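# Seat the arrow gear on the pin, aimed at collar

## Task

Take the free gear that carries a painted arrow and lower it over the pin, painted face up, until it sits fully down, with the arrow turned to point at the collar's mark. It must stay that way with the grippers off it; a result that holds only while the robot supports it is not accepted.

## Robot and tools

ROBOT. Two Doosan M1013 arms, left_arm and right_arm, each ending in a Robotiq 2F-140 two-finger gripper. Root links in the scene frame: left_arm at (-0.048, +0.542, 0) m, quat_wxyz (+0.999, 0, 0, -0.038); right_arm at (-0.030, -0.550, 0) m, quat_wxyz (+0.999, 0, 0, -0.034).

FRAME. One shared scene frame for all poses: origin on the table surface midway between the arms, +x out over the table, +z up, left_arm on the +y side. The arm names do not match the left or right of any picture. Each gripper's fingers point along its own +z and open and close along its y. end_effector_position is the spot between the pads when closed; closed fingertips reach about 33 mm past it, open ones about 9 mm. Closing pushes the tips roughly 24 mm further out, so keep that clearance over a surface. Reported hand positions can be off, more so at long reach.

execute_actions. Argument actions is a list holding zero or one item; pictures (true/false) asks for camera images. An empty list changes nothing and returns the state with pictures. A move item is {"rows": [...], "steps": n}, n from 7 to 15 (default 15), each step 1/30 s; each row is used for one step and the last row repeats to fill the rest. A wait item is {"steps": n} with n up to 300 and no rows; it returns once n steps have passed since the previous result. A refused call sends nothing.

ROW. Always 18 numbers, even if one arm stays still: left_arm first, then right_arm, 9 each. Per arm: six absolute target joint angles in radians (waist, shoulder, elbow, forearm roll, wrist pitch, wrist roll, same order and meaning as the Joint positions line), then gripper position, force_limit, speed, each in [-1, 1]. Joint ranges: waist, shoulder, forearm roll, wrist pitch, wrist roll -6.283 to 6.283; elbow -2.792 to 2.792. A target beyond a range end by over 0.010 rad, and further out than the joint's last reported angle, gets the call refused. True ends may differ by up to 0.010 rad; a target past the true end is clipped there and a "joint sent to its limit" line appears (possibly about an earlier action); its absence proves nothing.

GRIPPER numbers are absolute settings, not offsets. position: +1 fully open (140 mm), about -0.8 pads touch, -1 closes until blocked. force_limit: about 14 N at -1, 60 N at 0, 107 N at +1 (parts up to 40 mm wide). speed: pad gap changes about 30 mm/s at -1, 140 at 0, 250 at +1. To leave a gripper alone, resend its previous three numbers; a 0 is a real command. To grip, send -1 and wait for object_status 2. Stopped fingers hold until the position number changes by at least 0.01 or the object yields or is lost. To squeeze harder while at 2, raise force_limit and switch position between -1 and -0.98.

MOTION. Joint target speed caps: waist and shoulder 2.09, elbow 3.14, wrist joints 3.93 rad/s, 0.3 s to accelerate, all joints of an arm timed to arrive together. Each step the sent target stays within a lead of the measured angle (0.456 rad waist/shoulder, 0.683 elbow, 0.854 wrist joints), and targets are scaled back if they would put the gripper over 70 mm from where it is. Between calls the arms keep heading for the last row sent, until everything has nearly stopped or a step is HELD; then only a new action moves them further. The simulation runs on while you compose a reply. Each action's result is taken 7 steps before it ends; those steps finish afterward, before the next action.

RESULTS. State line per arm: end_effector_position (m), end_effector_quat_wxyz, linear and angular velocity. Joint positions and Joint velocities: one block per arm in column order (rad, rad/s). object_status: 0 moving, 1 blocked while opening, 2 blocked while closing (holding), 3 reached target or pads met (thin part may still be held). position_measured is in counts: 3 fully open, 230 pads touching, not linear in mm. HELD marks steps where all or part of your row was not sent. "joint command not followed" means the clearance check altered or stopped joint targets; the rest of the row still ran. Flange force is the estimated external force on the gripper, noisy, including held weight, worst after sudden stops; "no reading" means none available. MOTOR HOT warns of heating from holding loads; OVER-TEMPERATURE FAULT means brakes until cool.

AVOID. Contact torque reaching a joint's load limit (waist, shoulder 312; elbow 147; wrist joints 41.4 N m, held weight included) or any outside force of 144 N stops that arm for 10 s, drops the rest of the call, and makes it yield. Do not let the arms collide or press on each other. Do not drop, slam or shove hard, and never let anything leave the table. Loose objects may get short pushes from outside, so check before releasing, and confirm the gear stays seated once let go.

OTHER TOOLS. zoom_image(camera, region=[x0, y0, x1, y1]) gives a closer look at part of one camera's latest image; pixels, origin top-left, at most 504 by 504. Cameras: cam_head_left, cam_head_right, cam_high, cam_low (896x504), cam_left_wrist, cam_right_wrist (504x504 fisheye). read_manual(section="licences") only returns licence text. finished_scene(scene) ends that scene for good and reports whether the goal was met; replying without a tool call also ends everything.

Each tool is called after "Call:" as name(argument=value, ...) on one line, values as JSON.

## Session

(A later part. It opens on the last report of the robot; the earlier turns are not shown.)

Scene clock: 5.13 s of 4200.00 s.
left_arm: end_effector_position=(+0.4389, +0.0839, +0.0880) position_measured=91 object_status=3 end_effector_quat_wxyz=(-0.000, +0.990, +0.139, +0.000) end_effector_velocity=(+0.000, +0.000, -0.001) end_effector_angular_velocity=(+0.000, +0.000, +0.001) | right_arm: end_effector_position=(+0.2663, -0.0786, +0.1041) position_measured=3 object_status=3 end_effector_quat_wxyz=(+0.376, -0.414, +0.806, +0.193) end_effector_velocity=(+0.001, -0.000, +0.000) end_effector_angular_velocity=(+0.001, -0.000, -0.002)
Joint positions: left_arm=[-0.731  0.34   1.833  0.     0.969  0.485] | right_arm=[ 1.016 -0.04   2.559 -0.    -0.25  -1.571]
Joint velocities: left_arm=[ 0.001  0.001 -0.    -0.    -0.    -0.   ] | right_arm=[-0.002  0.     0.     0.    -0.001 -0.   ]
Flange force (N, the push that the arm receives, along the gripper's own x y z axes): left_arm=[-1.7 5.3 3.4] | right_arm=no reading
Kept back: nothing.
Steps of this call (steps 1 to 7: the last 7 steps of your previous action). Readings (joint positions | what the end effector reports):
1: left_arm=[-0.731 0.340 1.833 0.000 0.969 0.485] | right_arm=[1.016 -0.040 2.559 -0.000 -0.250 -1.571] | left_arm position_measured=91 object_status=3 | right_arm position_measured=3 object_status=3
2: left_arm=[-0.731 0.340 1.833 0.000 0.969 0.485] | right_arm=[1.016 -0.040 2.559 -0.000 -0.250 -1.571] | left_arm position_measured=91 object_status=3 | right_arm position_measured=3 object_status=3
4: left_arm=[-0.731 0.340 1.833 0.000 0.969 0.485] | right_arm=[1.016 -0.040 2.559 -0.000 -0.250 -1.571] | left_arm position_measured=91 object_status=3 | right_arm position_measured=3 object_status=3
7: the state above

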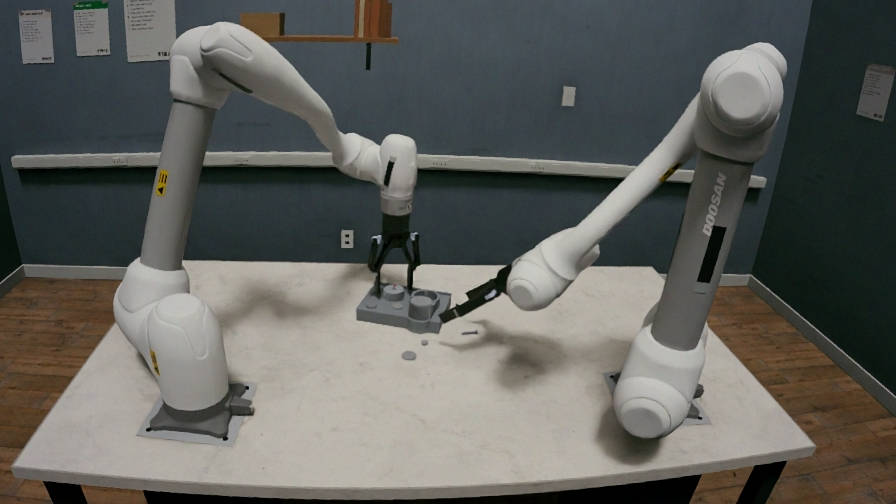

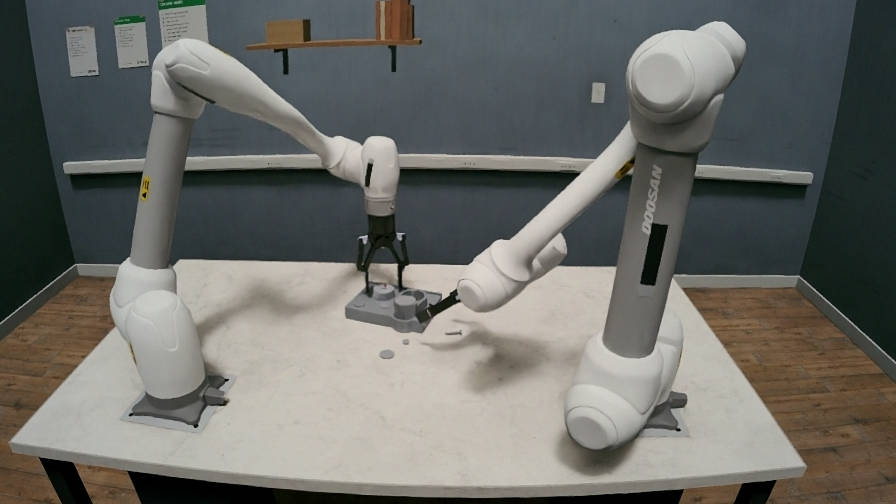

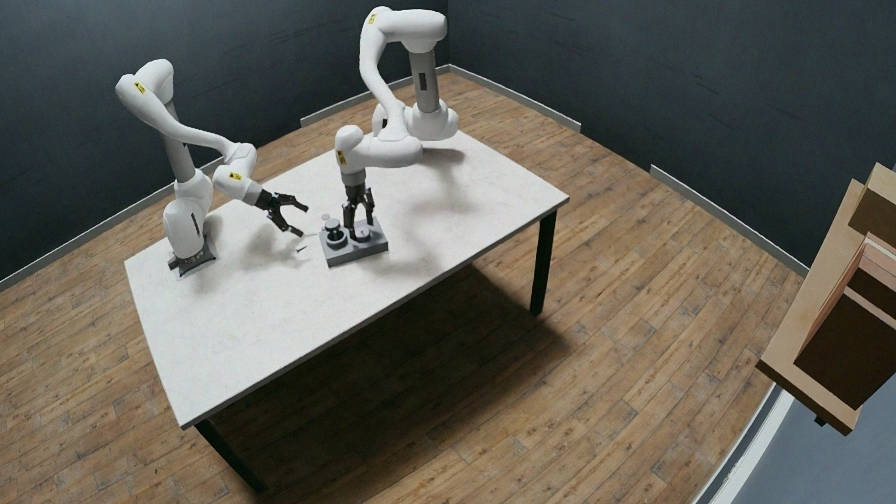

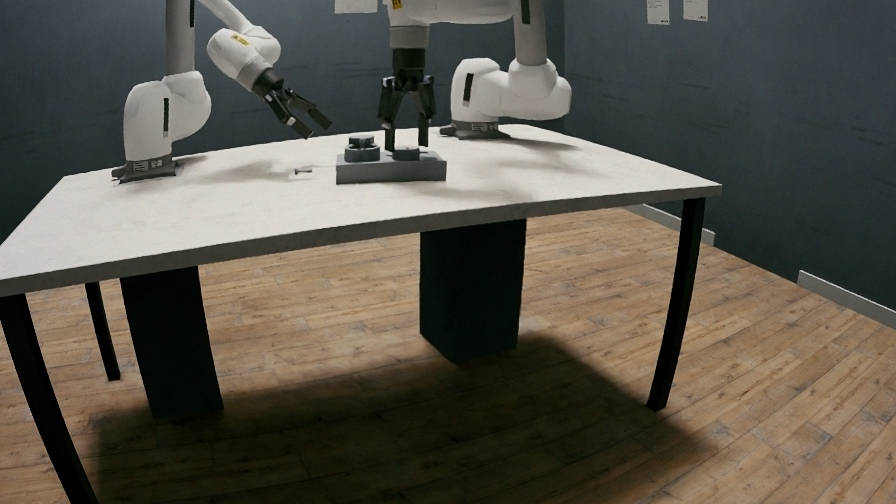

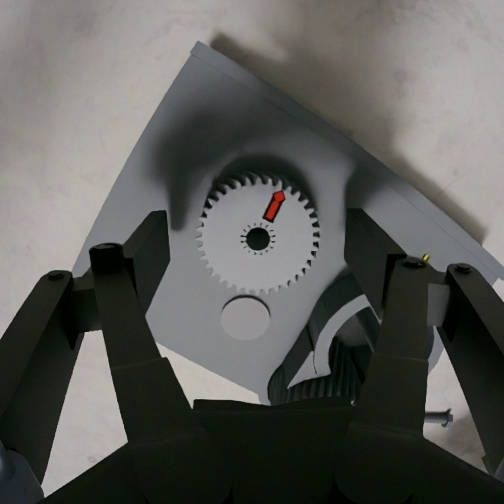

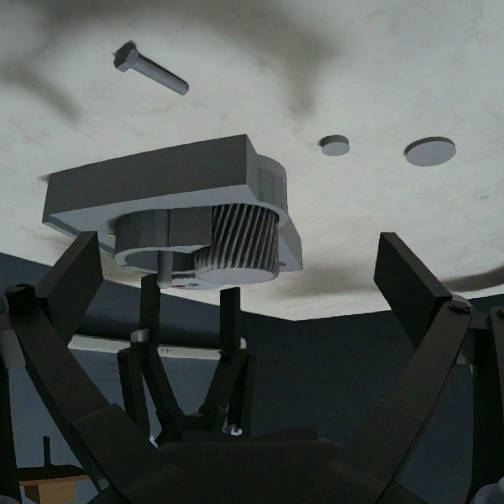

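Call:
execute_actions(actions=[{"rows":[[-0.7309,0.34,1.8328,0,0.9688,0.485,-1,-0.3,-0.5,1.016,-0.04,2.559,0,-0.25,-1.571,1,0,0],[-0.7309,0.34,1.8328,0,0.9688,0.485,-1,-0.3,-0.5,1.016,-0.04,2.559,0,-0.25,-1.571,1,0,0],[-0.7309,0.3476,1.8391,0,0.9549,0.485,-1,-0.3,-0.5,1.016,-0.04,2.559,0,-0.25,-1.571,1,0,0]],"steps":15}])

Call:
execute_actions(actions=[{"steps":13}])

Call:
execute_actions(actions=[{"rows":[[-0.7309,0.2869,1.777,0,1.0777,0.485,-1,-0.3,-0.5,1.016,-0.04,2.559,0,-0.25,-1.571,1,0,0]],"steps":8}])

Call:
execute_actions(actions=[{"rows":[[-0.8649,0.3416,1.7215,0,1.0785,1.12,-1,-0.3,-0.5,1.016,-0.04,2.559,0,-0.25,-1.571,1,0,0]],"steps":15}])

Call:
execute_actions(actions=[{"steps":11}], pictures=true)

Call:
zoom_image(camera="cam_right_wrist", region=[100,230,260,360])

Call:
zoom_image(camera="cam_low", region=[320,95,410,175])

Call:
zoom_image(camera="cam_left_wrist", region=[150,90,370,310])

Scene clock: 6.27 s of 4200.00 s.
left_arm: end_effector_position=(+0.4388, +0.0839, +0.0799) position_measured=121 object_status=0 end_effector_quat_wxyz=(+0.000, +0.990, +0.139, -0.000) end_effector_velocity=(+0.000, -0.001, +0.002) end_effector_angular_velocity=(-0.001, -0.001, -0.000) | right_arm: end_effector_position=(+0.2663, -0.0786, +0.1041) position_measured=3 object_status=3 end_effector_quat_wxyz=(+0.376, -0.414, +0.806, +0.193) end_effector_velocity=(-0.000, +0.001, +0.001) end_effector_angular_velocity=(+0.001, -0.001, +0.001)
Joint positions: left_arm=[-0.731  0.348  1.839 -0.     0.955  0.485] | right_arm=[ 1.016 -0.04   2.559 -0.    -0.25  -1.571]
Joint velocities: left_arm=[-0.    -0.001 -0.001 -0.001  0.001  0.   ] | right_arm=[ 0.001 -0.    -0.    -0.    -0.001  0.   ]
Flange force (N, the push that the arm receives, along the gripper's own x y z axes): left_arm=[-0.3 6.6 2.9] | right_arm=no reading
Steps of this call (steps 1 to 15: the robot went on to your last target; steps 16 to 26: nothing new was sent; steps 27 to 34: the first 8 steps of this action). Readings (joint positions | what the end effector reports):
27: left_arm=[-0.731 0.340 1.833 -0.000 0.969 0.485] | right_arm=[1.016 -0.040 2.559 -0.000 -0.250 -1.571] | left_arm position_measured=91 object_status=0 | right_arm position_measured=3 object_status=3
28: left_arm=[-0.731 0.340 1.833 -0.000 0.969 0.485] | right_arm=[1.016 -0.040 2.559 -0.000 -0.250 -1.571] | left_arm position_measured=93 object_status=0 | right_arm position_measured=3 object_status=3
30: left_arm=[-0.731 0.343 1.835 -0.000 0.962 0.485] | right_arm=[1.016 -0.040 2.559 -0.000 -0.250 -1.571] | left_arm position_measured=102 object_status=0 | right_arm position_measured=3 object_status=3
34: the state above

Scene clock: 6.70 s of 4200.00 s.
left_arm: end_effector_position=(+0.4389, +0.0839, +0.0800) position_measured=138 object_status=2 end_effector_quat_wxyz=(+0.000, +0.990, +0.139, +0.000) end_effector_velocity=(+0.000, +0.001, -0.002) end_effector_angular_velocity=(+0.002, +0.002, +0.003) | right_arm: end_effector_position=(+0.2663, -0.0786, +0.1041) position_measured=3 object_status=3 end_effector_quat_wxyz=(+0.376, -0.414, +0.806, +0.193) end_effector_velocity=(+0.001, -0.001, -0.000) end_effector_angular_velocity=(-0.001, -0.000, -0.001)
Joint positions: left_arm=[-0.731  0.348  1.839 -0.     0.955  0.485] | right_arm=[ 1.016 -0.04   2.559 -0.    -0.25  -1.571]
Joint velocities: left_arm=[ 0.001  0.002  0.001 -0.     0.    -0.002] | right_arm=[-0.002  0.     0.    -0.     0.    -0.   ]
Flange force (N, the push that the arm receives, along the gripper's own x y z axes): left_arm=[-6.9 4.5 -17.8] | right_arm=no reading
Kept back: nothing.
Steps of this call (steps 1 to 7: the last 7 steps of your previous action; steps 8 to 13: the robot went on to your last target). Readings (joint positions | what the end effector reports):
1: left_arm=[-0.731 0.348 1.839 -0.000 0.955 0.485] | right_arm=[1.016 -0.040 2.559 -0.000 -0.250 -1.571] | left_arm position_measured=125 object_status=0 | right_arm position_measured=3 object_status=3
2: left_arm=[-0.731 0.348 1.839 -0.000 0.955 0.485] | right_arm=[1.016 -0.040 2.559 -0.000 -0.250 -1.571] | left_arm position_measured=130 object_status=0 | right_arm position_measured=3 object_status=3
4: left_arm=[-0.731 0.347 1.839 -0.000 0.955 0.485] | right_arm=[1.016 -0.040 2.559 -0.000 -0.250 -1.571] | left_arm position_measured=138 object_status=0 | right_arm position_measured=3 object_status=3
8: left_arm=[-0.731 0.347 1.839 -0.000 0.955 0.485] | right_arm=[1.016 -0.040 2.559 -0.000 -0.250 -1.571] | left_arm position_measured=138 object_status=0 | right_arm position_measured=3 object_status=3
13: the state above

Scene clock: 6.73 s of 4200.00 s.
left_arm: end_effector_position=(+0.4389, +0.0839, +0.0802) position_measured=138 object_status=2 end_effector_quat_wxyz=(+0.000, +0.990, +0.139, -0.000) end_effector_velocity=(-0.002, +0.003, +0.029) end_effector_angular_velocity=(+0.008, +0.006, -0.000) | right_arm: end_effector_position=(+0.2663, -0.0786, +0.1041) position_measured=3 object_status=3 end_effector_quat_wxyz=(+0.376, -0.414, +0.806, +0.193) end_effector_velocity=(-0.001, -0.001, -0.001) end_effector_angular_velocity=(-0.002, +0.002, +0.000)
Joint positions: left_arm=[-0.731  0.347  1.839 -0.     0.955  0.485] | right_arm=[ 1.016 -0.04   2.559 -0.    -0.25  -1.571]
Joint velocities: left_arm=[ 0.    -0.029 -0.022  0.001  0.061  0.   ] | right_arm=[0.    0.    0.002 0.    0.001 0.   ]
Flange force (N, the push that the arm receives, along the gripper's own x y z axes): left_arm=[-7.2 6.7 -19.3] | right_arm=no reading
Steps of this call (step 1: the first step of this action). Readings (joint positions | what the end effector reports):
1: the state above

Scene clock: 7.23 s of 4200.00 s.
left_arm: end_effector_position=(+0.4154, +0.0350, +0.1427) position_measured=139 object_status=2 end_effector_quat_wxyz=(-0.001, +0.997, -0.074, -0.001) end_effector_velocity=(-0.189, -0.351, -0.021) end_effector_angular_velocity=(-0.027, -0.013, -3.038) | right_arm: end_effector_position=(+0.2663, -0.0786, +0.1041) position_measured=3 object_status=3 end_effector_quat_wxyz=(+0.376, -0.414, +0.806, +0.193) end_effector_velocity=(+0.000, -0.001, -0.001) end_effector_angular_velocity=(-0.001, +0.001, -0.002)
Joint positions: left_arm=[-0.805  0.32   1.746  0.     1.078  0.837] | right_arm=[ 1.016 -0.04   2.559 -0.    -0.25  -1.571]
Joint velocities: left_arm=[-0.539  0.193 -0.226  0.     0.004  2.499] | right_arm=[-0.002  0.     0.001  0.     0.    -0.   ]
Flange force (N, the push that the arm receives, along the gripper's own x y z axes): left_arm=[-3.7 8.3 8.4] | right_arm=no reading
Steps of this call (steps 1 to 7: the last 7 steps of your previous action; steps 8 to 15: the first 8 steps of this action). Readings (joint positions | what the end effector reports):
8: left_arm=[-0.731 0.287 1.777 0.001 1.078 0.485] | right_arm=[1.016 -0.040 2.559 -0.000 -0.250 -1.571] | left_arm position_measured=139 object_status=2 | right_arm position_measured=3 object_status=3
9: left_arm=[-0.732 0.289 1.777 0.000 1.078 0.494] | right_arm=[1.016 -0.040 2.559 -0.000 -0.250 -1.571] | left_arm position_measured=139 object_status=2 | right_arm position_measured=3 object_status=3
11: left_arm=[-0.745 0.295 1.771 0.000 1.078 0.554] | right_arm=[1.016 -0.040 2.559 -0.000 -0.250 -1.571] | left_arm position_measured=139 object_status=2 | right_arm position_measured=3 object_status=3
15: the state above

Scene clock: 7.60 s of 4200.00 s.
left_arm: end_effector_position=(+0.3926, -0.0035, +0.1400) position_measured=139 object_status=2 end_effector_quat_wxyz=(+0.000, +0.970, -0.243, -0.000) end_effector_velocity=(-0.000, +0.001, -0.001) end_effector_angular_velocity=(+0.002, +0.001, -0.001) | right_arm: end_effector_position=(+0.2663, -0.0786, +0.1041) position_measured=3 object_status=3 end_effector_quat_wxyz=(+0.376, -0.414, +0.806, +0.193) end_effector_velocity=(-0.000, -0.000, -0.000) end_effector_angular_velocity=(-0.001, +0.000, -0.000)
Joint positions: left_arm=[-0.865  0.342  1.722 -0.     1.079  1.12 ] | right_arm=[ 1.016 -0.04   2.559 -0.    -0.25  -1.571]
Joint velocities: left_arm=[-0.     0.001  0.001  0.     0.     0.001] | right_arm=[ 0.    -0.     0.001  0.     0.    -0.   ]
Flange force (N, the push that the arm receives, along the gripper's own x y z axes): left_arm=[1.9 6.0 8.3] | right_arm=no reading
Kept back: nothing.
Steps of this call (steps 1 to 7: the last 7 steps of your previous action; steps 8 to 11: the robot went on to your last target). Readings (joint positions | what the end effector reports):
1: left_arm=[-0.822 0.326 1.739 -0.000 1.078 0.918] | right_arm=[1.016 -0.040 2.559 -0.000 -0.250 -1.571] | left_arm position_measured=139 object_status=2 | right_arm position_measured=3 object_status=3
2: left_arm=[-0.837 0.331 1.733 -0.000 1.078 0.986] | right_arm=[1.016 -0.040 2.559 -0.000 -0.250 -1.571] | left_arm position_measured=139 object_status=2 | right_arm position_measured=3 object_status=3
4: left_arm=[-0.857 0.339 1.725 -0.000 1.078 1.080] | right_arm=[1.016 -0.040 2.559 -0.000 -0.250 -1.571] | left_arm position_measured=139 object_status=2 | right_arm position_measured=3 object_status=3
8: left_arm=[-0.865 0.342 1.722 -0.000 1.079 1.120] | right_arm=[1.016 -0.040 2.559 -0.000 -0.250 -1.571] | left_arm position_measured=139 object_status=2 | right_arm position_measured=3 object_status=3
11: the state above

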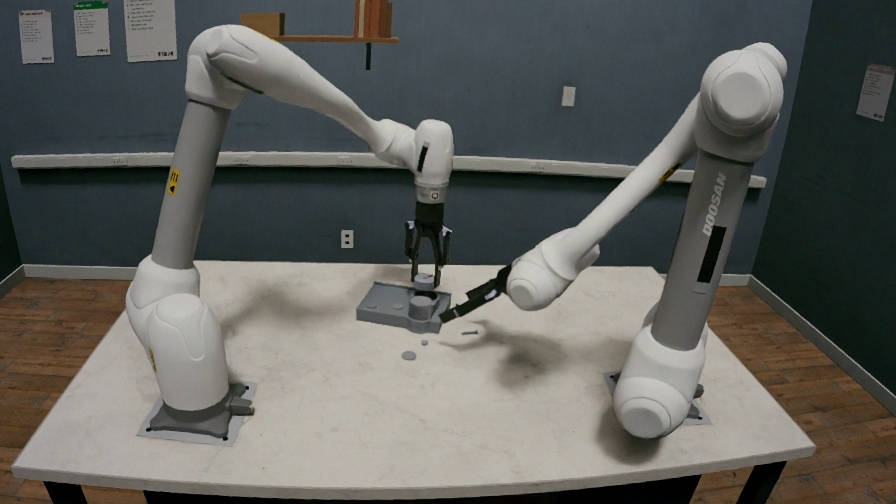

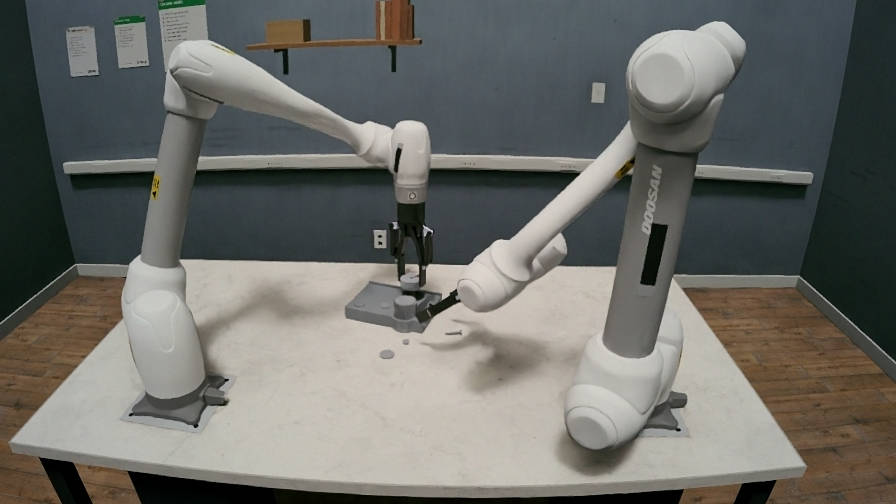

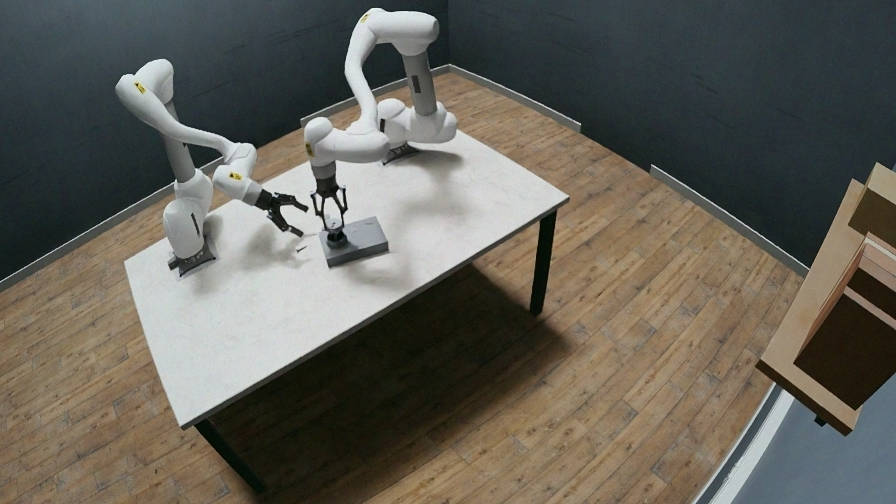

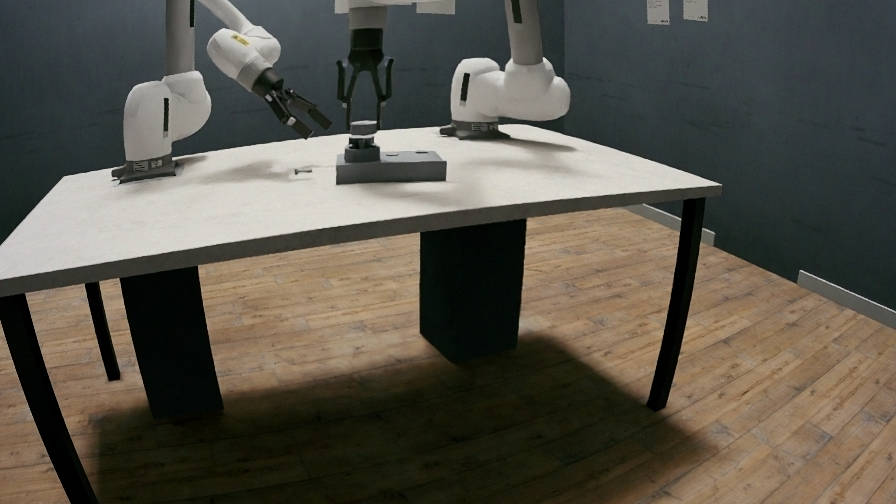

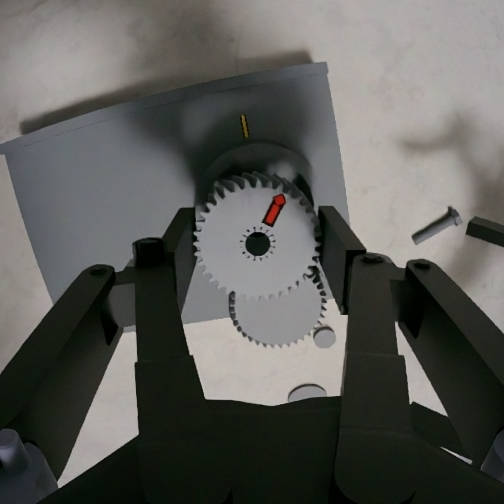

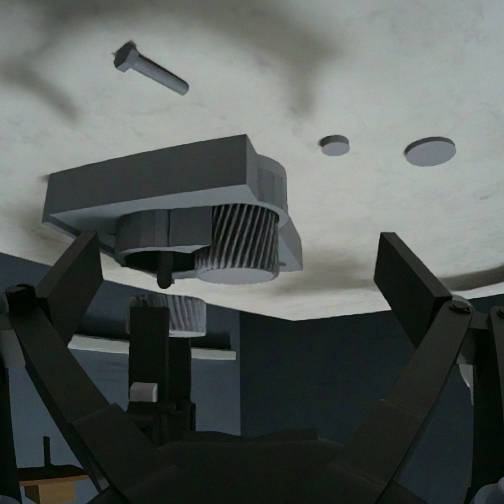

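Region (100, 230, 260, 360) of cam_right_wrist's 504x504 image, scaled by 3.150, with more detail than that image has; it fills the top 410 rows of this view, and the rest is white.

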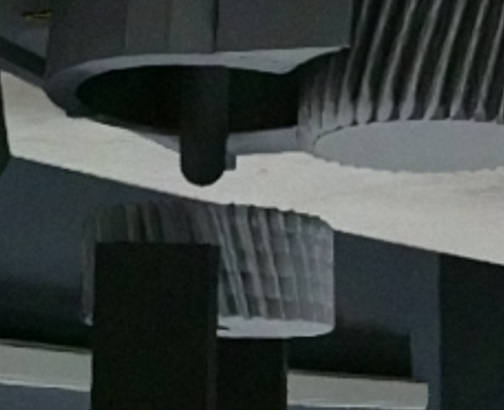

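Region (320, 95, 410, 175) of cam_low's 896x504 image, scaled by 5.600, with more detail than that image has.

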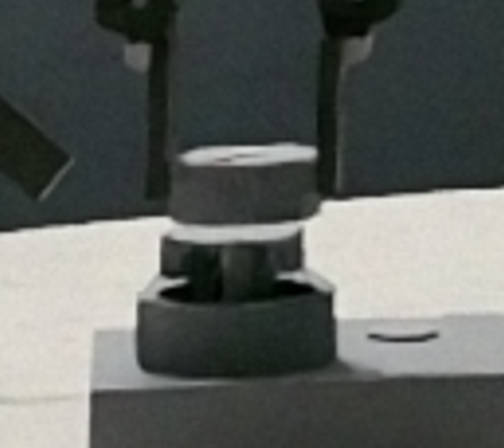

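Region (150, 90, 370, 310) of cam_left_wrist's 504x504 image, scaled by 2.291, with more detail than that image has.

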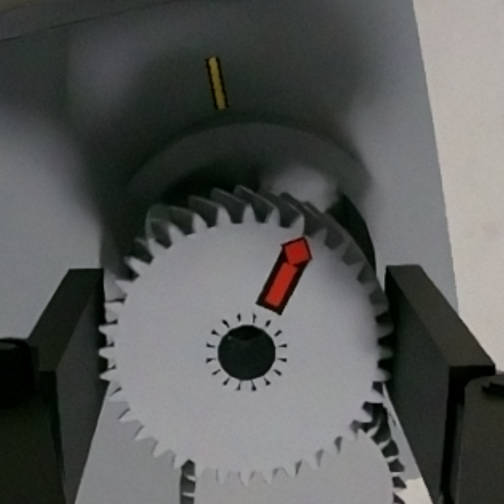

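Call:
execute_actions(actions=[{"rows":[[-0.8668,0.3459,1.7195,0,1.0762,1.118,-1,-0.3,-0.5,1.016,-0.04,2.559,0,-0.25,-1.571,1,0,0],[-0.8668,0.3474,1.7213,0,1.0729,1.118,-1,-0.3,-0.5,1.016,-0.04,2.559,0,-0.25,-1.571,1,0,0],[-0.8668,0.349,1.7231,0,1.0695,1.118,-1,-0.3,-0.5,1.016,-0.04,2.559,0,-0.25,-1.571,1,0,0],[-0.8668,0.3505,1.7249,0,1.0662,1.118,-1,-0.3,-0.5,1.016,-0.04,2.559,0,-0.25,-1.571,1,0,0],[-0.8668,0.3521,1.7268,0,1.0627,1.118,-1,-0.3,-0.5,1.016,-0.04,2.559,0,-0.25,-1.571,1,0,0]],"steps":15}])

Scene clock: 8.13 s of 4200.00 s.
left_arm: end_effector_position=(+0.3927, -0.0058, +0.1300) position_measured=139 object_status=2 end_effector_quat_wxyz=(-0.000, +0.970, -0.243, -0.000) end_effector_velocity=(-0.000, +0.000, -0.002) end_effector_angular_velocity=(-0.000, +0.001, +0.002) | right_arm: end_effector_position=(+0.2663, -0.0786, +0.1041) position_measured=3 object_status=3 end_effector_quat_wxyz=(+0.376, -0.414, +0.806, +0.193) end_effector_velocity=(+0.001, +0.000, +0.001) end_effector_angular_velocity=(+0.001, -0.001, -0.001)
Joint positions: left_arm=[-0.867  0.352  1.727 -0.     1.063  1.118] | right_arm=[ 1.016 -0.04   2.559 -0.    -0.25  -1.571]
Joint velocities: left_arm=[ 0.     0.001  0.002 -0.001 -0.003 -0.001] | right_arm=[-0.001  0.    -0.001 -0.    -0.001  0.   ]
Flange force (N, the push that the arm receives, along the gripper's own x y z axes): left_arm=[4.3 5.3 9.5] | right_arm=no reading
Steps of this call (steps 1 to 8: the robot went on to your last target; steps 9 to 16: the first 8 steps of this action). Readings (joint positions | what the end effector reports):
9: left_arm=[-0.865 0.342 1.721 -0.000 1.079 1.120] | right_arm=[1.016 -0.040 2.559 -0.000 -0.250 -1.571] | left_arm position_measured=139 object_status=2 | right_arm position_measured=3 object_status=3
10: left_arm=[-0.866 0.344 1.720 -0.000 1.078 1.120] | right_arm=[1.016 -0.040 2.559 -0.000 -0.250 -1.571] | left_arm position_measured=139 object_status=2 | right_arm position_measured=3 object_status=3
12: left_arm=[-0.867 0.348 1.722 -0.000 1.071 1.118] | right_arm=[1.016 -0.040 2.559 -0.000 -0.250 -1.571] | left_arm position_measured=139 object_status=2 | right_arm position_measured=3 object_status=3
16: the state above

Call:
execute_actions(actions=[{"rows":[[-0.8668,0.3533,1.7282,0,1.0601,1.118,-1,-0.3,-0.5,1.016,-0.04,2.559,0,-0.25,-1.571,1,0,0],[-0.8668,0.3545,1.7295,0,1.0576,1.118,-1,-0.3,-0.5,1.016,-0.04,2.559,0,-0.25,-1.571,1,0,0],[-0.8668,0.3553,1.7304,0,1.0559,1.118,-1,-0.3,-0.5,1.016,-0.04,2.559,0,-0.25,-1.571,1,0,0]],"steps":14}])

Scene clock: 8.60 s of 4200.00 s.
left_arm: end_effector_position=(+0.3926, -0.0061, +0.1261) position_measured=139 object_status=2 end_effector_quat_wxyz=(+0.000, +0.970, -0.243, +0.000) end_effector_velocity=(-0.001, +0.001, -0.000) end_effector_angular_velocity=(-0.000, +0.001, -0.000) | right_arm: end_effector_position=(+0.2663, -0.0786, +0.1041) position_measured=3 object_status=3 end_effector_quat_wxyz=(+0.376, -0.414, +0.806, +0.193) end_effector_velocity=(+0.000, -0.000, -0.000) end_effector_angular_velocity=(-0.000, -0.000, -0.000)
Joint positions: left_arm=[-0.867  0.355  1.73  -0.     1.056  1.118] | right_arm=[ 1.016 -0.04   2.559 -0.    -0.25  -1.571]
Joint velocities: left_arm=[-0.    -0.001  0.002 -0.001 -0.001  0.   ] | right_arm=[-0.001  0.     0.    -0.    -0.    -0.   ]
Flange force (N, the push that the arm receives, along the gripper's own x y z axes): left_arm=[1.7 24.3 2.3] | right_arm=no reading
Steps of this call (steps 1 to 7: the last 7 steps of your previous action; steps 8 to 14: the first 7 steps of this action). Readings (joint positions | what the end effector reports):
8: left_arm=[-0.867 0.352 1.727 -0.000 1.063 1.118] | right_arm=[1.016 -0.040 2.559 -0.000 -0.250 -1.571] | left_arm position_measured=139 object_status=2 | right_arm position_measured=3 object_status=3
9: left_arm=[-0.867 0.353 1.728 -0.000 1.061 1.118] | right_arm=[1.016 -0.040 2.559 -0.000 -0.250 -1.571] | left_arm position_measured=139 object_status=2 | right_arm position_measured=3 object_status=3
11: left_arm=[-0.867 0.355 1.730 -0.000 1.057 1.118] | right_arm=[1.016 -0.040 2.559 -0.000 -0.250 -1.571] | left_arm position_measured=139 object_status=2 | right_arm position_measured=3 object_status=3
14: the state above

Call:
execute_actions(actions=[{"rows":[[-0.8675,0.3556,1.73,0,1.056,1.118,-1,-0.3,-0.5,1.016,-0.04,2.559,0,-0.25,-1.571,1,0,0],[-0.8675,0.3556,1.73,0,1.056,1.118,-1,-0.3,-0.5,1.016,-0.04,2.559,0,-0.25,-1.571,1,0,0],[-0.8675,0.3566,1.7311,0,1.0539,1.115,-1,-0.3,-0.5,1.016,-0.04,2.559,0,-0.25,-1.571,1,0,0]],"steps":15}])

Scene clock: 9.27 s of 4200.00 s.
left_arm: end_effector_position=(+0.3925, -0.0062, +0.1247) position_measured=139 object_status=2 end_effector_quat_wxyz=(-0.000, +0.970, -0.241, -0.000) end_effector_velocity=(-0.000, -0.002, +0.002) end_effector_angular_velocity=(-0.003, -0.003, -0.003) | right_arm: end_effector_position=(+0.2663, -0.0786, +0.1041) position_measured=3 object_status=3 end_effector_quat_wxyz=(+0.376, -0.414, +0.806, +0.193) end_effector_velocity=(+0.001, +0.001, +0.001) end_effector_angular_velocity=(+0.001, -0.001, +0.000)
Joint positions: left_arm=[-0.867  0.357  1.731  0.     1.054  1.115] | right_arm=[ 1.016 -0.04   2.559 -0.    -0.25  -1.571]
Joint velocities: left_arm=[-0.003 -0.002 -0.001  0.001 -0.002 -0.   ] | right_arm=[ 0.     0.    -0.002 -0.    -0.     0.   ]
Flange force (N, the push that the arm receives, along the gripper's own x y z axes): left_arm=[2.4 20.4 4.4] | right_arm=no reading
Steps of this call (steps 1 to 7: the last 7 steps of your previous action; steps 8 to 12: the robot went on to your last target; steps 13 to 20: the first 8 steps of this action). Readings (joint positions | what the end effector reports):
13: left_arm=[-0.867 0.355 1.730 -0.000 1.056 1.118] | right_arm=[1.016 -0.040 2.559 -0.000 -0.250 -1.571] | left_arm position_measured=139 object_status=2 | right_arm position_measured=3 object_status=3
14: left_arm=[-0.867 0.355 1.730 -0.000 1.056 1.118] | right_arm=[1.016 -0.040 2.559 -0.000 -0.250 -1.571] | left_arm position_measured=139 object_status=2 | right_arm position_measured=3 object_status=3
16: left_arm=[-0.867 0.356 1.731 0.000 1.055 1.116] | right_arm=[1.016 -0.040 2.559 -0.000 -0.250 -1.571] | left_arm position_measured=139 object_status=2 | right_arm position_measured=3 object_status=3
20: the state above

Call:
execute_actions(actions=[{"rows":[[-0.8681,0.3572,1.7311,0,1.0533,1.11,-1,-0.3,-0.5,1.016,-0.04,2.559,0,-0.25,-1.571,1,0,0],[-0.8681,0.3576,1.7315,0,1.0525,1.107,-1,-0.3,-0.5,1.016,-0.04,2.559,0,-0.25,-1.571,1,0,0],[-0.8681,0.3581,1.7321,0,1.0514,1.102,-1,-0.3,-0.5,1.016,-0.04,2.559,0,-0.25,-1.571,1,0,0]],"steps":15}])

Scene clock: 9.80 s of 4200.00 s.
left_arm: end_effector_position=(+0.3923, -0.0067, +0.1232) position_measured=139 object_status=2 end_effector_quat_wxyz=(-0.000, +0.972, -0.235, +0.000) end_effector_velocity=(+0.001, -0.001, +0.000) end_effector_angular_velocity=(-0.001, -0.000, +0.001) | right_arm: end_effector_position=(+0.2663, -0.0786, +0.1041) position_measured=3 object_status=3 end_effector_quat_wxyz=(+0.376, -0.414, +0.806, +0.193) end_effector_velocity=(+0.000, +0.000, +0.000) end_effector_angular_velocity=(+0.001, -0.000, -0.000)
Joint positions: left_arm=[-0.868  0.358  1.732  0.     1.051  1.102] | right_arm=[ 1.016 -0.04   2.559 -0.    -0.25  -1.571]
Joint velocities: left_arm=[ 0.     0.001 -0.001 -0.    -0.001 -0.001] | right_arm=[-0.    -0.    -0.     0.    -0.001 -0.   ]
Flange force (N, the push that the arm receives, along the gripper's own x y z axes): left_arm=[4.0 0.1 1.9] | right_arm=no reading
Steps of this call (steps 1 to 7: the last 7 steps of your previous action; step 8: the robot went on to your last target; steps 9 to 16: the first 8 steps of this action). Readings (joint positions | what the end effector reports):
9: left_arm=[-0.867 0.357 1.731 0.000 1.054 1.115] | right_arm=[1.016 -0.040 2.559 -0.000 -0.250 -1.571] | left_arm position_measured=139 object_status=2 | right_arm position_measured=3 object_status=3
10: left_arm=[-0.868 0.357 1.731 0.000 1.054 1.112] | right_arm=[1.016 -0.040 2.559 -0.000 -0.250 -1.571] | left_arm position_measured=139 object_status=2 | right_arm position_measured=3 object_status=3
12: left_arm=[-0.868 0.358 1.732 0.000 1.052 1.104] | right_arm=[1.016 -0.040 2.559 -0.000 -0.250 -1.571] | left_arm position_measured=139 object_status=2 | right_arm position_measured=3 object_status=3
16: the state above

Call:
execute_actions(actions=[{"rows":[[-0.8679,0.3589,1.733,0,1.0497,1.094,-1,-0.3,-0.5,1.016,-0.04,2.559,0,-0.25,-1.571,1,0,0],[-0.8679,0.3597,1.7339,0,1.048,1.085,-1,-0.3,-0.5,1.016,-0.04,2.559,0,-0.25,-1.571,1,0,0],[-0.8679,0.3605,1.7348,0,1.0463,1.076,-1,-0.3,-0.5,1.016,-0.04,2.559,0,-0.25,-1.571,1,0,0]],"steps":15}])

Scene clock: 10.30 s of 4200.00 s.
left_arm: end_effector_position=(+0.3924, -0.0068, +0.1205) position_measured=139 object_status=2 end_effector_quat_wxyz=(+0.000, +0.975, -0.223, +0.000) end_effector_velocity=(-0.000, +0.002, -0.003) end_effector_angular_velocity=(+0.004, +0.000, +0.001) | right_arm: end_effector_position=(+0.2663, -0.0786, +0.1041) position_measured=3 object_status=3 end_effector_quat_wxyz=(+0.376, -0.414, +0.806, +0.193) end_effector_velocity=(+0.002, +0.000, +0.001) end_effector_angular_velocity=(+0.002, -0.001, -0.002)
Joint positions: left_arm=[-0.868  0.36   1.735  0.     1.046  1.076] | right_arm=[ 1.016 -0.04   2.559 -0.    -0.25  -1.571]
Joint velocities: left_arm=[ 0.001  0.001  0.005  0.002 -0.002 -0.001] | right_arm=[-0.002  0.    -0.002  0.    -0.001  0.   ]
Flange force (N, the push that the arm receives, along the gripper's own x y z axes): left_arm=[11.9 -7.9 -51.7] | right_arm=no reading
Steps of this call (steps 1 to 7: the last 7 steps of your previous action; steps 8 to 15: the first 8 steps of this action). Readings (joint positions | what the end effector reports):
8: left_arm=[-0.868 0.358 1.732 0.000 1.051 1.102] | right_arm=[1.016 -0.040 2.559 -0.000 -0.250 -1.571] | left_arm position_measured=139 object_status=2 | right_arm position_measured=3 object_status=3
9: left_arm=[-0.868 0.359 1.733 0.000 1.050 1.097] | right_arm=[1.016 -0.040 2.559 -0.000 -0.250 -1.571] | left_arm position_measured=139 object_status=2 | right_arm position_measured=3 object_status=3
11: left_arm=[-0.868 0.360 1.734 0.000 1.047 1.082] | right_arm=[1.016 -0.040 2.559 -0.000 -0.250 -1.571] | left_arm position_measured=139 object_status=2 | right_arm position_measured=3 object_status=3
15: the state above

Call:
execute_actions(actions=[{"rows":[[-0.8678,0.3573,1.7312,0,1.0531,1.13,-1,-0.3,-0.5,1.016,-0.04,2.559,0,-0.25,-1.571,1,0,0]],"steps":15}], pictures=true)

Call:
zoom_image(camera="cam_right_wrist", region=[110,230,250,340])

Call:
zoom_image(camera="cam_left_wrist", region=[150,90,370,310])

Scene clock: 10.80 s of 4200.00 s.
left_arm: end_effector_position=(+0.3921, -0.0066, +0.1240) position_measured=139 object_status=2 end_effector_quat_wxyz=(+0.000, +0.969, -0.249, -0.000) end_effector_velocity=(+0.003, -0.001, +0.003) end_effector_angular_velocity=(-0.005, -0.002, +0.001) | right_arm: end_effector_position=(+0.2663, -0.0786, +0.1041) position_measured=3 object_status=3 end_effector_quat_wxyz=(+0.376, -0.414, +0.806, +0.193) end_effector_velocity=(+0.001, +0.001, +0.001) end_effector_angular_velocity=(+0.002, -0.001, -0.001)
Joint positions: left_arm=[-0.868  0.357  1.731 -0.     1.053  1.13 ] | right_arm=[ 1.016 -0.04   2.559 -0.    -0.25  -1.571]
Joint velocities: left_arm=[ 0.003 -0.001 -0.004 -0.001 -0.     0.002] | right_arm=[-0.001 -0.    -0.001 -0.    -0.001  0.   ]
Flange force (N, the push that the arm receives, along the gripper's own x y z axes): left_arm=[2.1 6.1 9.0] | right_arm=no reading
Steps of this call (steps 1 to 7: the last 7 steps of your previous action; steps 8 to 15: the first 8 steps of this action). Readings (joint positions | what the end effector reports):
8: left_arm=[-0.868 0.360 1.735 0.000 1.046 1.076] | right_arm=[1.016 -0.040 2.559 -0.000 -0.250 -1.571] | left_arm position_measured=139 object_status=2 | right_arm position_measured=3 object_status=3
9: left_arm=[-0.868 0.360 1.735 0.000 1.047 1.085] | right_arm=[1.016 -0.040 2.559 -0.000 -0.250 -1.571] | left_arm position_measured=139 object_status=2 | right_arm position_measured=3 object_status=3
11: left_arm=[-0.868 0.358 1.733 -0.000 1.052 1.123] | right_arm=[1.016 -0.040 2.559 -0.000 -0.250 -1.571] | left_arm position_measured=139 object_status=2 | right_arm position_measured=3 object_status=3
15: the state above

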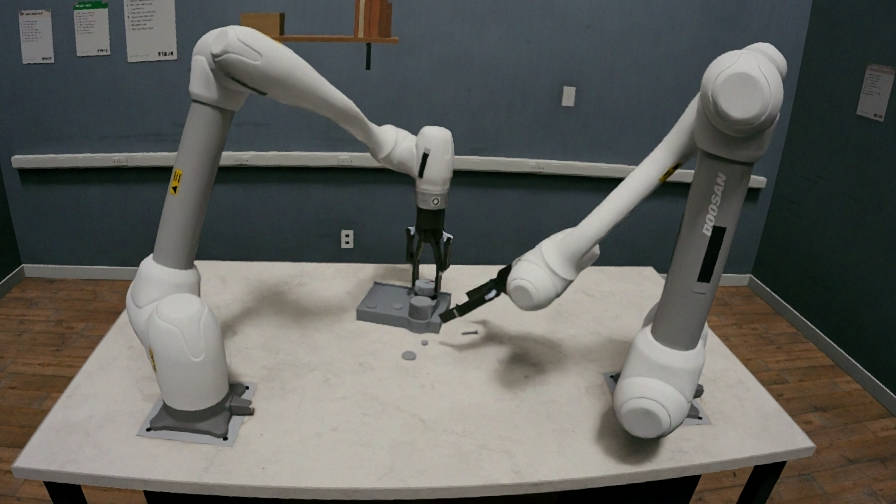

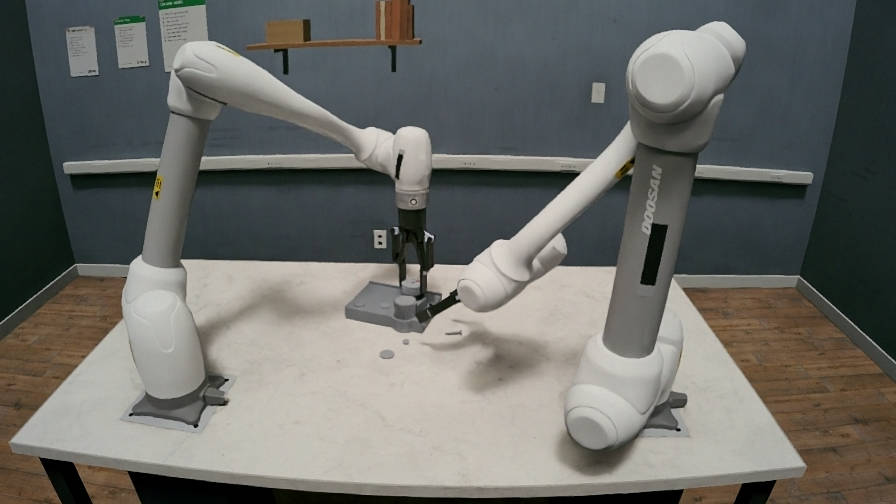

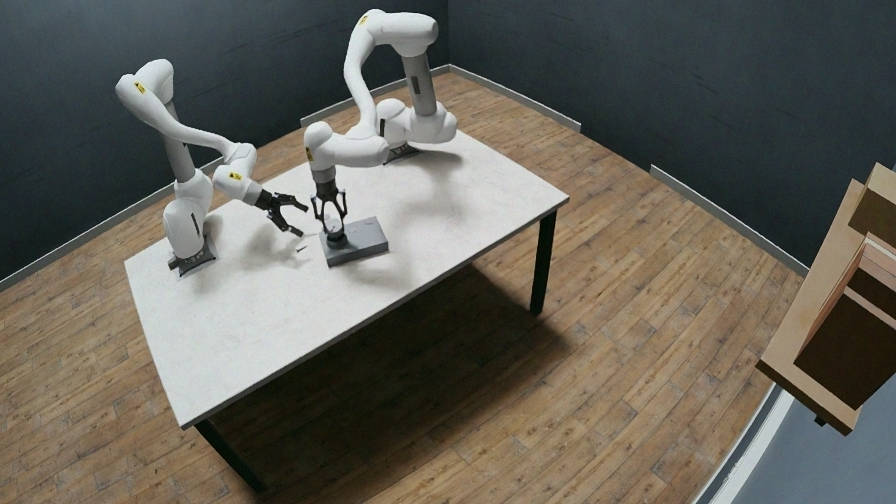

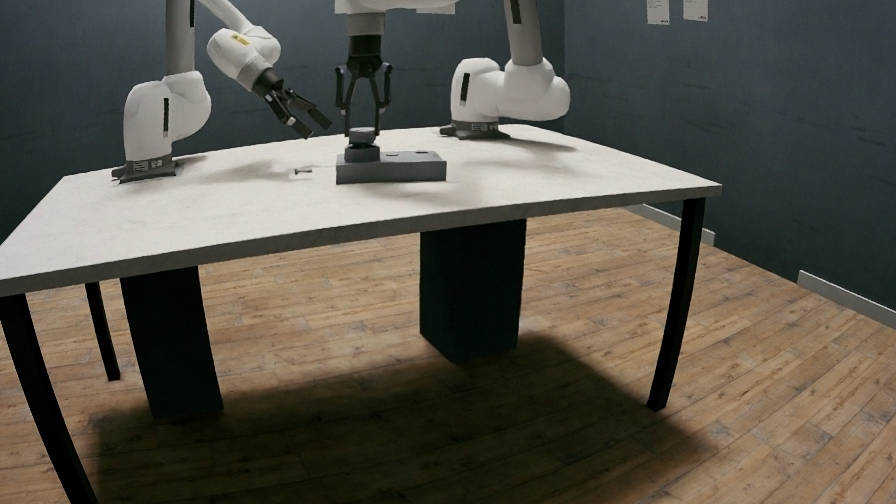

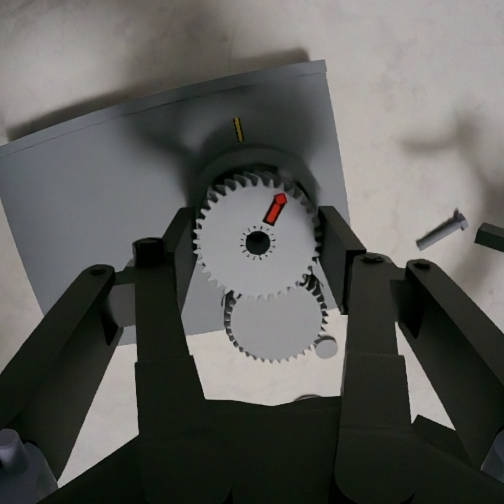

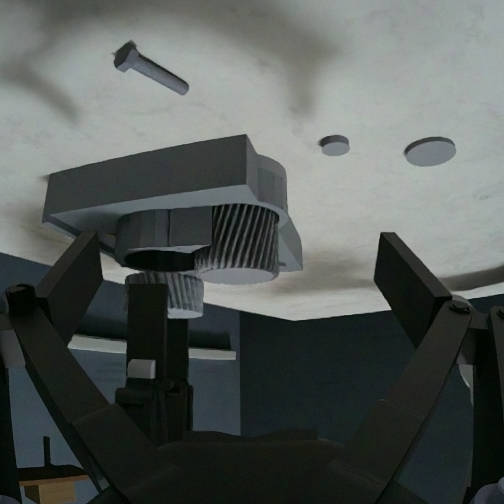

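Region (110, 230, 250, 340) of cam_right_wrist's 504x504 image, scaled by 3.600, with more detail than that image has; it fills the top 396 rows of this view, and the rest is white.

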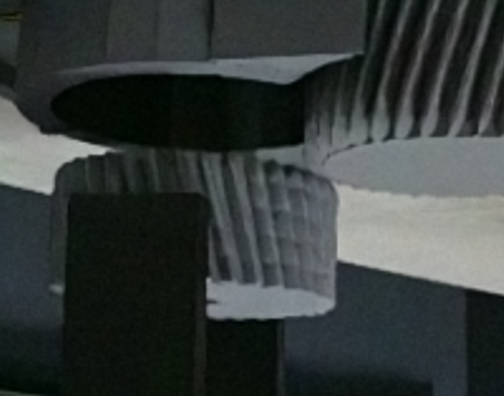

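Region (150, 90, 370, 310) of cam_left_wrist's 504x504 image, scaled by 2.291, with more detail than that image has.

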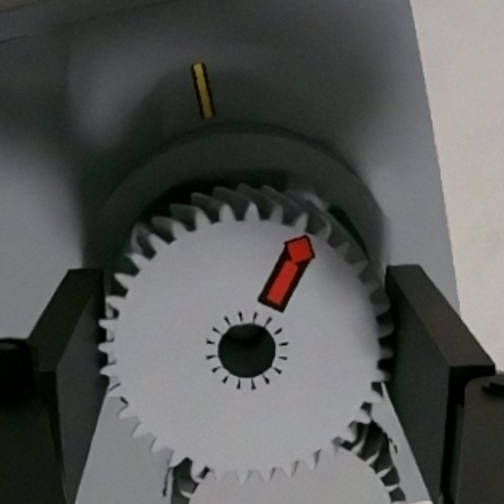

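Slightly tilted and shifted; descend gently.

Call:
execute_actions(actions=[{"rows":[[-0.8678,0.3581,1.7321,0,1.0514,1.125,-1,-0.3,-0.5,1.016,-0.04,2.559,0,-0.25,-1.571,1,0,0],[-0.8678,0.3589,1.733,0,1.0497,1.12,-1,-0.3,-0.5,1.016,-0.04,2.559,0,-0.25,-1.571,1,0,0],[-0.8678,0.3597,1.7339,0,1.048,1.113,-1,-0.3,-0.5,1.016,-0.04,2.559,0,-0.25,-1.571,1,0,0]],"steps":15}])

Scene clock: 11.30 s of 4200.00 s.
left_arm: end_effector_position=(+0.3924, -0.0066, +0.1212) position_measured=139 object_status=2 end_effector_quat_wxyz=(+0.000, +0.971, -0.241, +0.000) end_effector_velocity=(-0.000, +0.002, -0.000) end_effector_angular_velocity=(+0.001, +0.000, +0.002) | right_arm: end_effector_position=(+0.2663, -0.0786, +0.1041) position_measured=3 object_status=3 end_effector_quat_wxyz=(+0.376, -0.414, +0.806, +0.193) end_effector_velocity=(-0.000, -0.000, -0.000) end_effector_angular_velocity=(-0.001, +0.001, -0.000)
Joint positions: left_arm=[-0.868  0.36   1.734  0.     1.048  1.113] | right_arm=[ 1.016 -0.04   2.559 -0.    -0.25  -1.571]
Joint velocities: left_arm=[ 0.001 -0.002  0.003  0.001 -0.    -0.002] | right_arm=[ 0.     0.    -0.     0.001  0.002 -0.   ]
Flange force (N, the push that the arm receives, along the gripper's own x y z axes): left_arm=[-1.0 7.9 7.4] | right_arm=no reading
Steps of this call (steps 1 to 7: the last 7 steps of your previous action; steps 8 to 15: the first 8 steps of this action). Readings (joint positions | what the end effector reports):
8: left_arm=[-0.868 0.357 1.731 -0.000 1.053 1.130] | right_arm=[1.016 -0.040 2.559 -0.000 -0.250 -1.571] | left_arm position_measured=139 object_status=2 | right_arm position_measured=3 object_status=3
9: left_arm=[-0.868 0.358 1.731 -0.000 1.053 1.127] | right_arm=[1.016 -0.040 2.559 -0.000 -0.250 -1.571] | left_arm position_measured=139 object_status=2 | right_arm position_measured=3 object_status=3
11: left_arm=[-0.868 0.359 1.733 0.000 1.049 1.117] | right_arm=[1.016 -0.040 2.559 -0.000 -0.250 -1.571] | left_arm position_measured=139 object_status=2 | right_arm position_measured=3 object_status=3
15: the state above

Call:
execute_actions(actions=[{"rows":[[-0.8678,0.3605,1.7348,0,1.0463,1.106,-1,-0.3,-0.5,1.016,-0.04,2.559,0,-0.25,-1.571,1,0,0],[-0.8678,0.3613,1.7357,0,1.0446,1.098,-1,-0.3,-0.5,1.016,-0.04,2.559,0,-0.25,-1.571,1,0,0]],"steps":14}])

Scene clock: 11.77 s of 4200.00 s.
left_arm: end_effector_position=(+0.3924, -0.0066, +0.1192) position_measured=139 object_status=2 end_effector_quat_wxyz=(-0.000, +0.972, -0.233, -0.000) end_effector_velocity=(-0.000, +0.001, -0.002) end_effector_angular_velocity=(+0.004, +0.000, -0.001) | right_arm: end_effector_position=(+0.2663, -0.0786, +0.1041) position_measured=3 object_status=3 end_effector_quat_wxyz=(+0.376, -0.414, +0.806, +0.193) end_effector_velocity=(+0.000, -0.001, -0.001) end_effector_angular_velocity=(-0.002, +0.002, -0.002)
Joint positions: left_arm=[-0.868  0.361  1.736  0.     1.045  1.098] | right_arm=[ 1.016 -0.04   2.559 -0.    -0.25  -1.571]
Joint velocities: left_arm=[-0.     0.002  0.001  0.002  0.    -0.001] | right_arm=[-0.002 -0.     0.001  0.     0.002 -0.   ]
Flange force (N, the push that the arm receives, along the gripper's own x y z axes): left_arm=[-0.1 10.4 9.1] | right_arm=no reading
Steps of this call (steps 1 to 7: the last 7 steps of your previous action; steps 8 to 14: the first 7 steps of this action). Readings (joint positions | what the end effector reports):
8: left_arm=[-0.868 0.360 1.734 0.000 1.048 1.113] | right_arm=[1.016 -0.040 2.559 -0.000 -0.250 -1.571] | left_arm position_measured=139 object_status=2 | right_arm position_measured=3 object_status=3
9: left_arm=[-0.868 0.360 1.734 0.000 1.047 1.109] | right_arm=[1.016 -0.040 2.559 -0.000 -0.250 -1.571] | left_arm position_measured=139 object_status=2 | right_arm position_measured=3 object_status=3
11: left_arm=[-0.868 0.361 1.736 0.000 1.045 1.099] | right_arm=[1.016 -0.040 2.559 -0.000 -0.250 -1.571] | left_arm position_measured=139 object_status=2 | right_arm position_measured=3 object_status=3
14: the state above

Call:
execute_actions(actions=[{"rows":[[-0.8678,0.3621,1.7366,0,1.0429,1.089,-1,-0.3,-0.5,1.016,-0.04,2.559,0,-0.25,-1.571,1,0,0],[-0.8678,0.3629,1.7374,0,1.0413,1.08,-1,-0.3,-0.5,1.016,-0.04,2.559,0,-0.25,-1.571,1,0,0],[-0.8678,0.3637,1.7383,0,1.0396,1.071,-1,-0.3,-0.5,1.016,-0.04,2.559,0,-0.25,-1.571,1,0,0],[-0.8678,0.3646,1.7392,0,1.0378,1.061,-1,-0.3,-0.5,1.016,-0.04,2.559,0,-0.25,-1.571,1,0,0],[-0.8678,0.3654,1.74,0,1.0362,1.052,-1,-0.3,-0.5,1.016,-0.04,2.559,0,-0.25,-1.571,1,0,0]],"steps":15}])

Scene clock: 12.27 s of 4200.00 s.
left_arm: end_effector_position=(+0.3923, -0.0066, +0.1142) position_measured=139 object_status=2 end_effector_quat_wxyz=(-0.000, +0.977, -0.211, -0.000) end_effector_velocity=(+0.000, -0.001, -0.001) end_effector_angular_velocity=(-0.002, -0.000, +0.013) | right_arm: end_effector_position=(+0.2663, -0.0786, +0.1041) position_measured=3 object_status=3 end_effector_quat_wxyz=(+0.376, -0.414, +0.806, +0.193) end_effector_velocity=(-0.000, +0.000, +0.000) end_effector_angular_velocity=(+0.000, -0.000, +0.001)
Joint positions: left_arm=[-0.868  0.365  1.74   0.     1.036  1.052] | right_arm=[ 1.016 -0.04   2.559 -0.    -0.25  -1.571]
Joint velocities: left_arm=[ 0.     0.001  0.    -0.001 -0.004 -0.012] | right_arm=[ 0.001 -0.     0.001 -0.    -0.001 -0.   ]
Flange force (N, the push that the arm receives, along the gripper's own x y z axes): left_arm=[-4.4 9.1 5.9] | right_arm=no reading
Steps of this call (steps 1 to 7: the last 7 steps of your previous action; steps 8 to 15: the first 8 steps of this action). Readings (joint positions | what the end effector reports):
8: left_arm=[-0.868 0.361 1.736 0.000 1.045 1.098] | right_arm=[1.016 -0.040 2.559 -0.000 -0.250 -1.571] | left_arm position_measured=139 object_status=2 | right_arm position_measured=3 object_status=3
9: left_arm=[-0.868 0.362 1.736 0.000 1.044 1.093] | right_arm=[1.016 -0.040 2.559 -0.000 -0.250 -1.571] | left_arm position_measured=139 object_status=2 | right_arm position_measured=3 object_status=3
11: left_arm=[-0.868 0.363 1.738 0.000 1.041 1.076] | right_arm=[1.016 -0.040 2.559 -0.000 -0.250 -1.571] | left_arm position_measured=139 object_status=2 | right_arm position_measured=3 object_status=3
15: the state above


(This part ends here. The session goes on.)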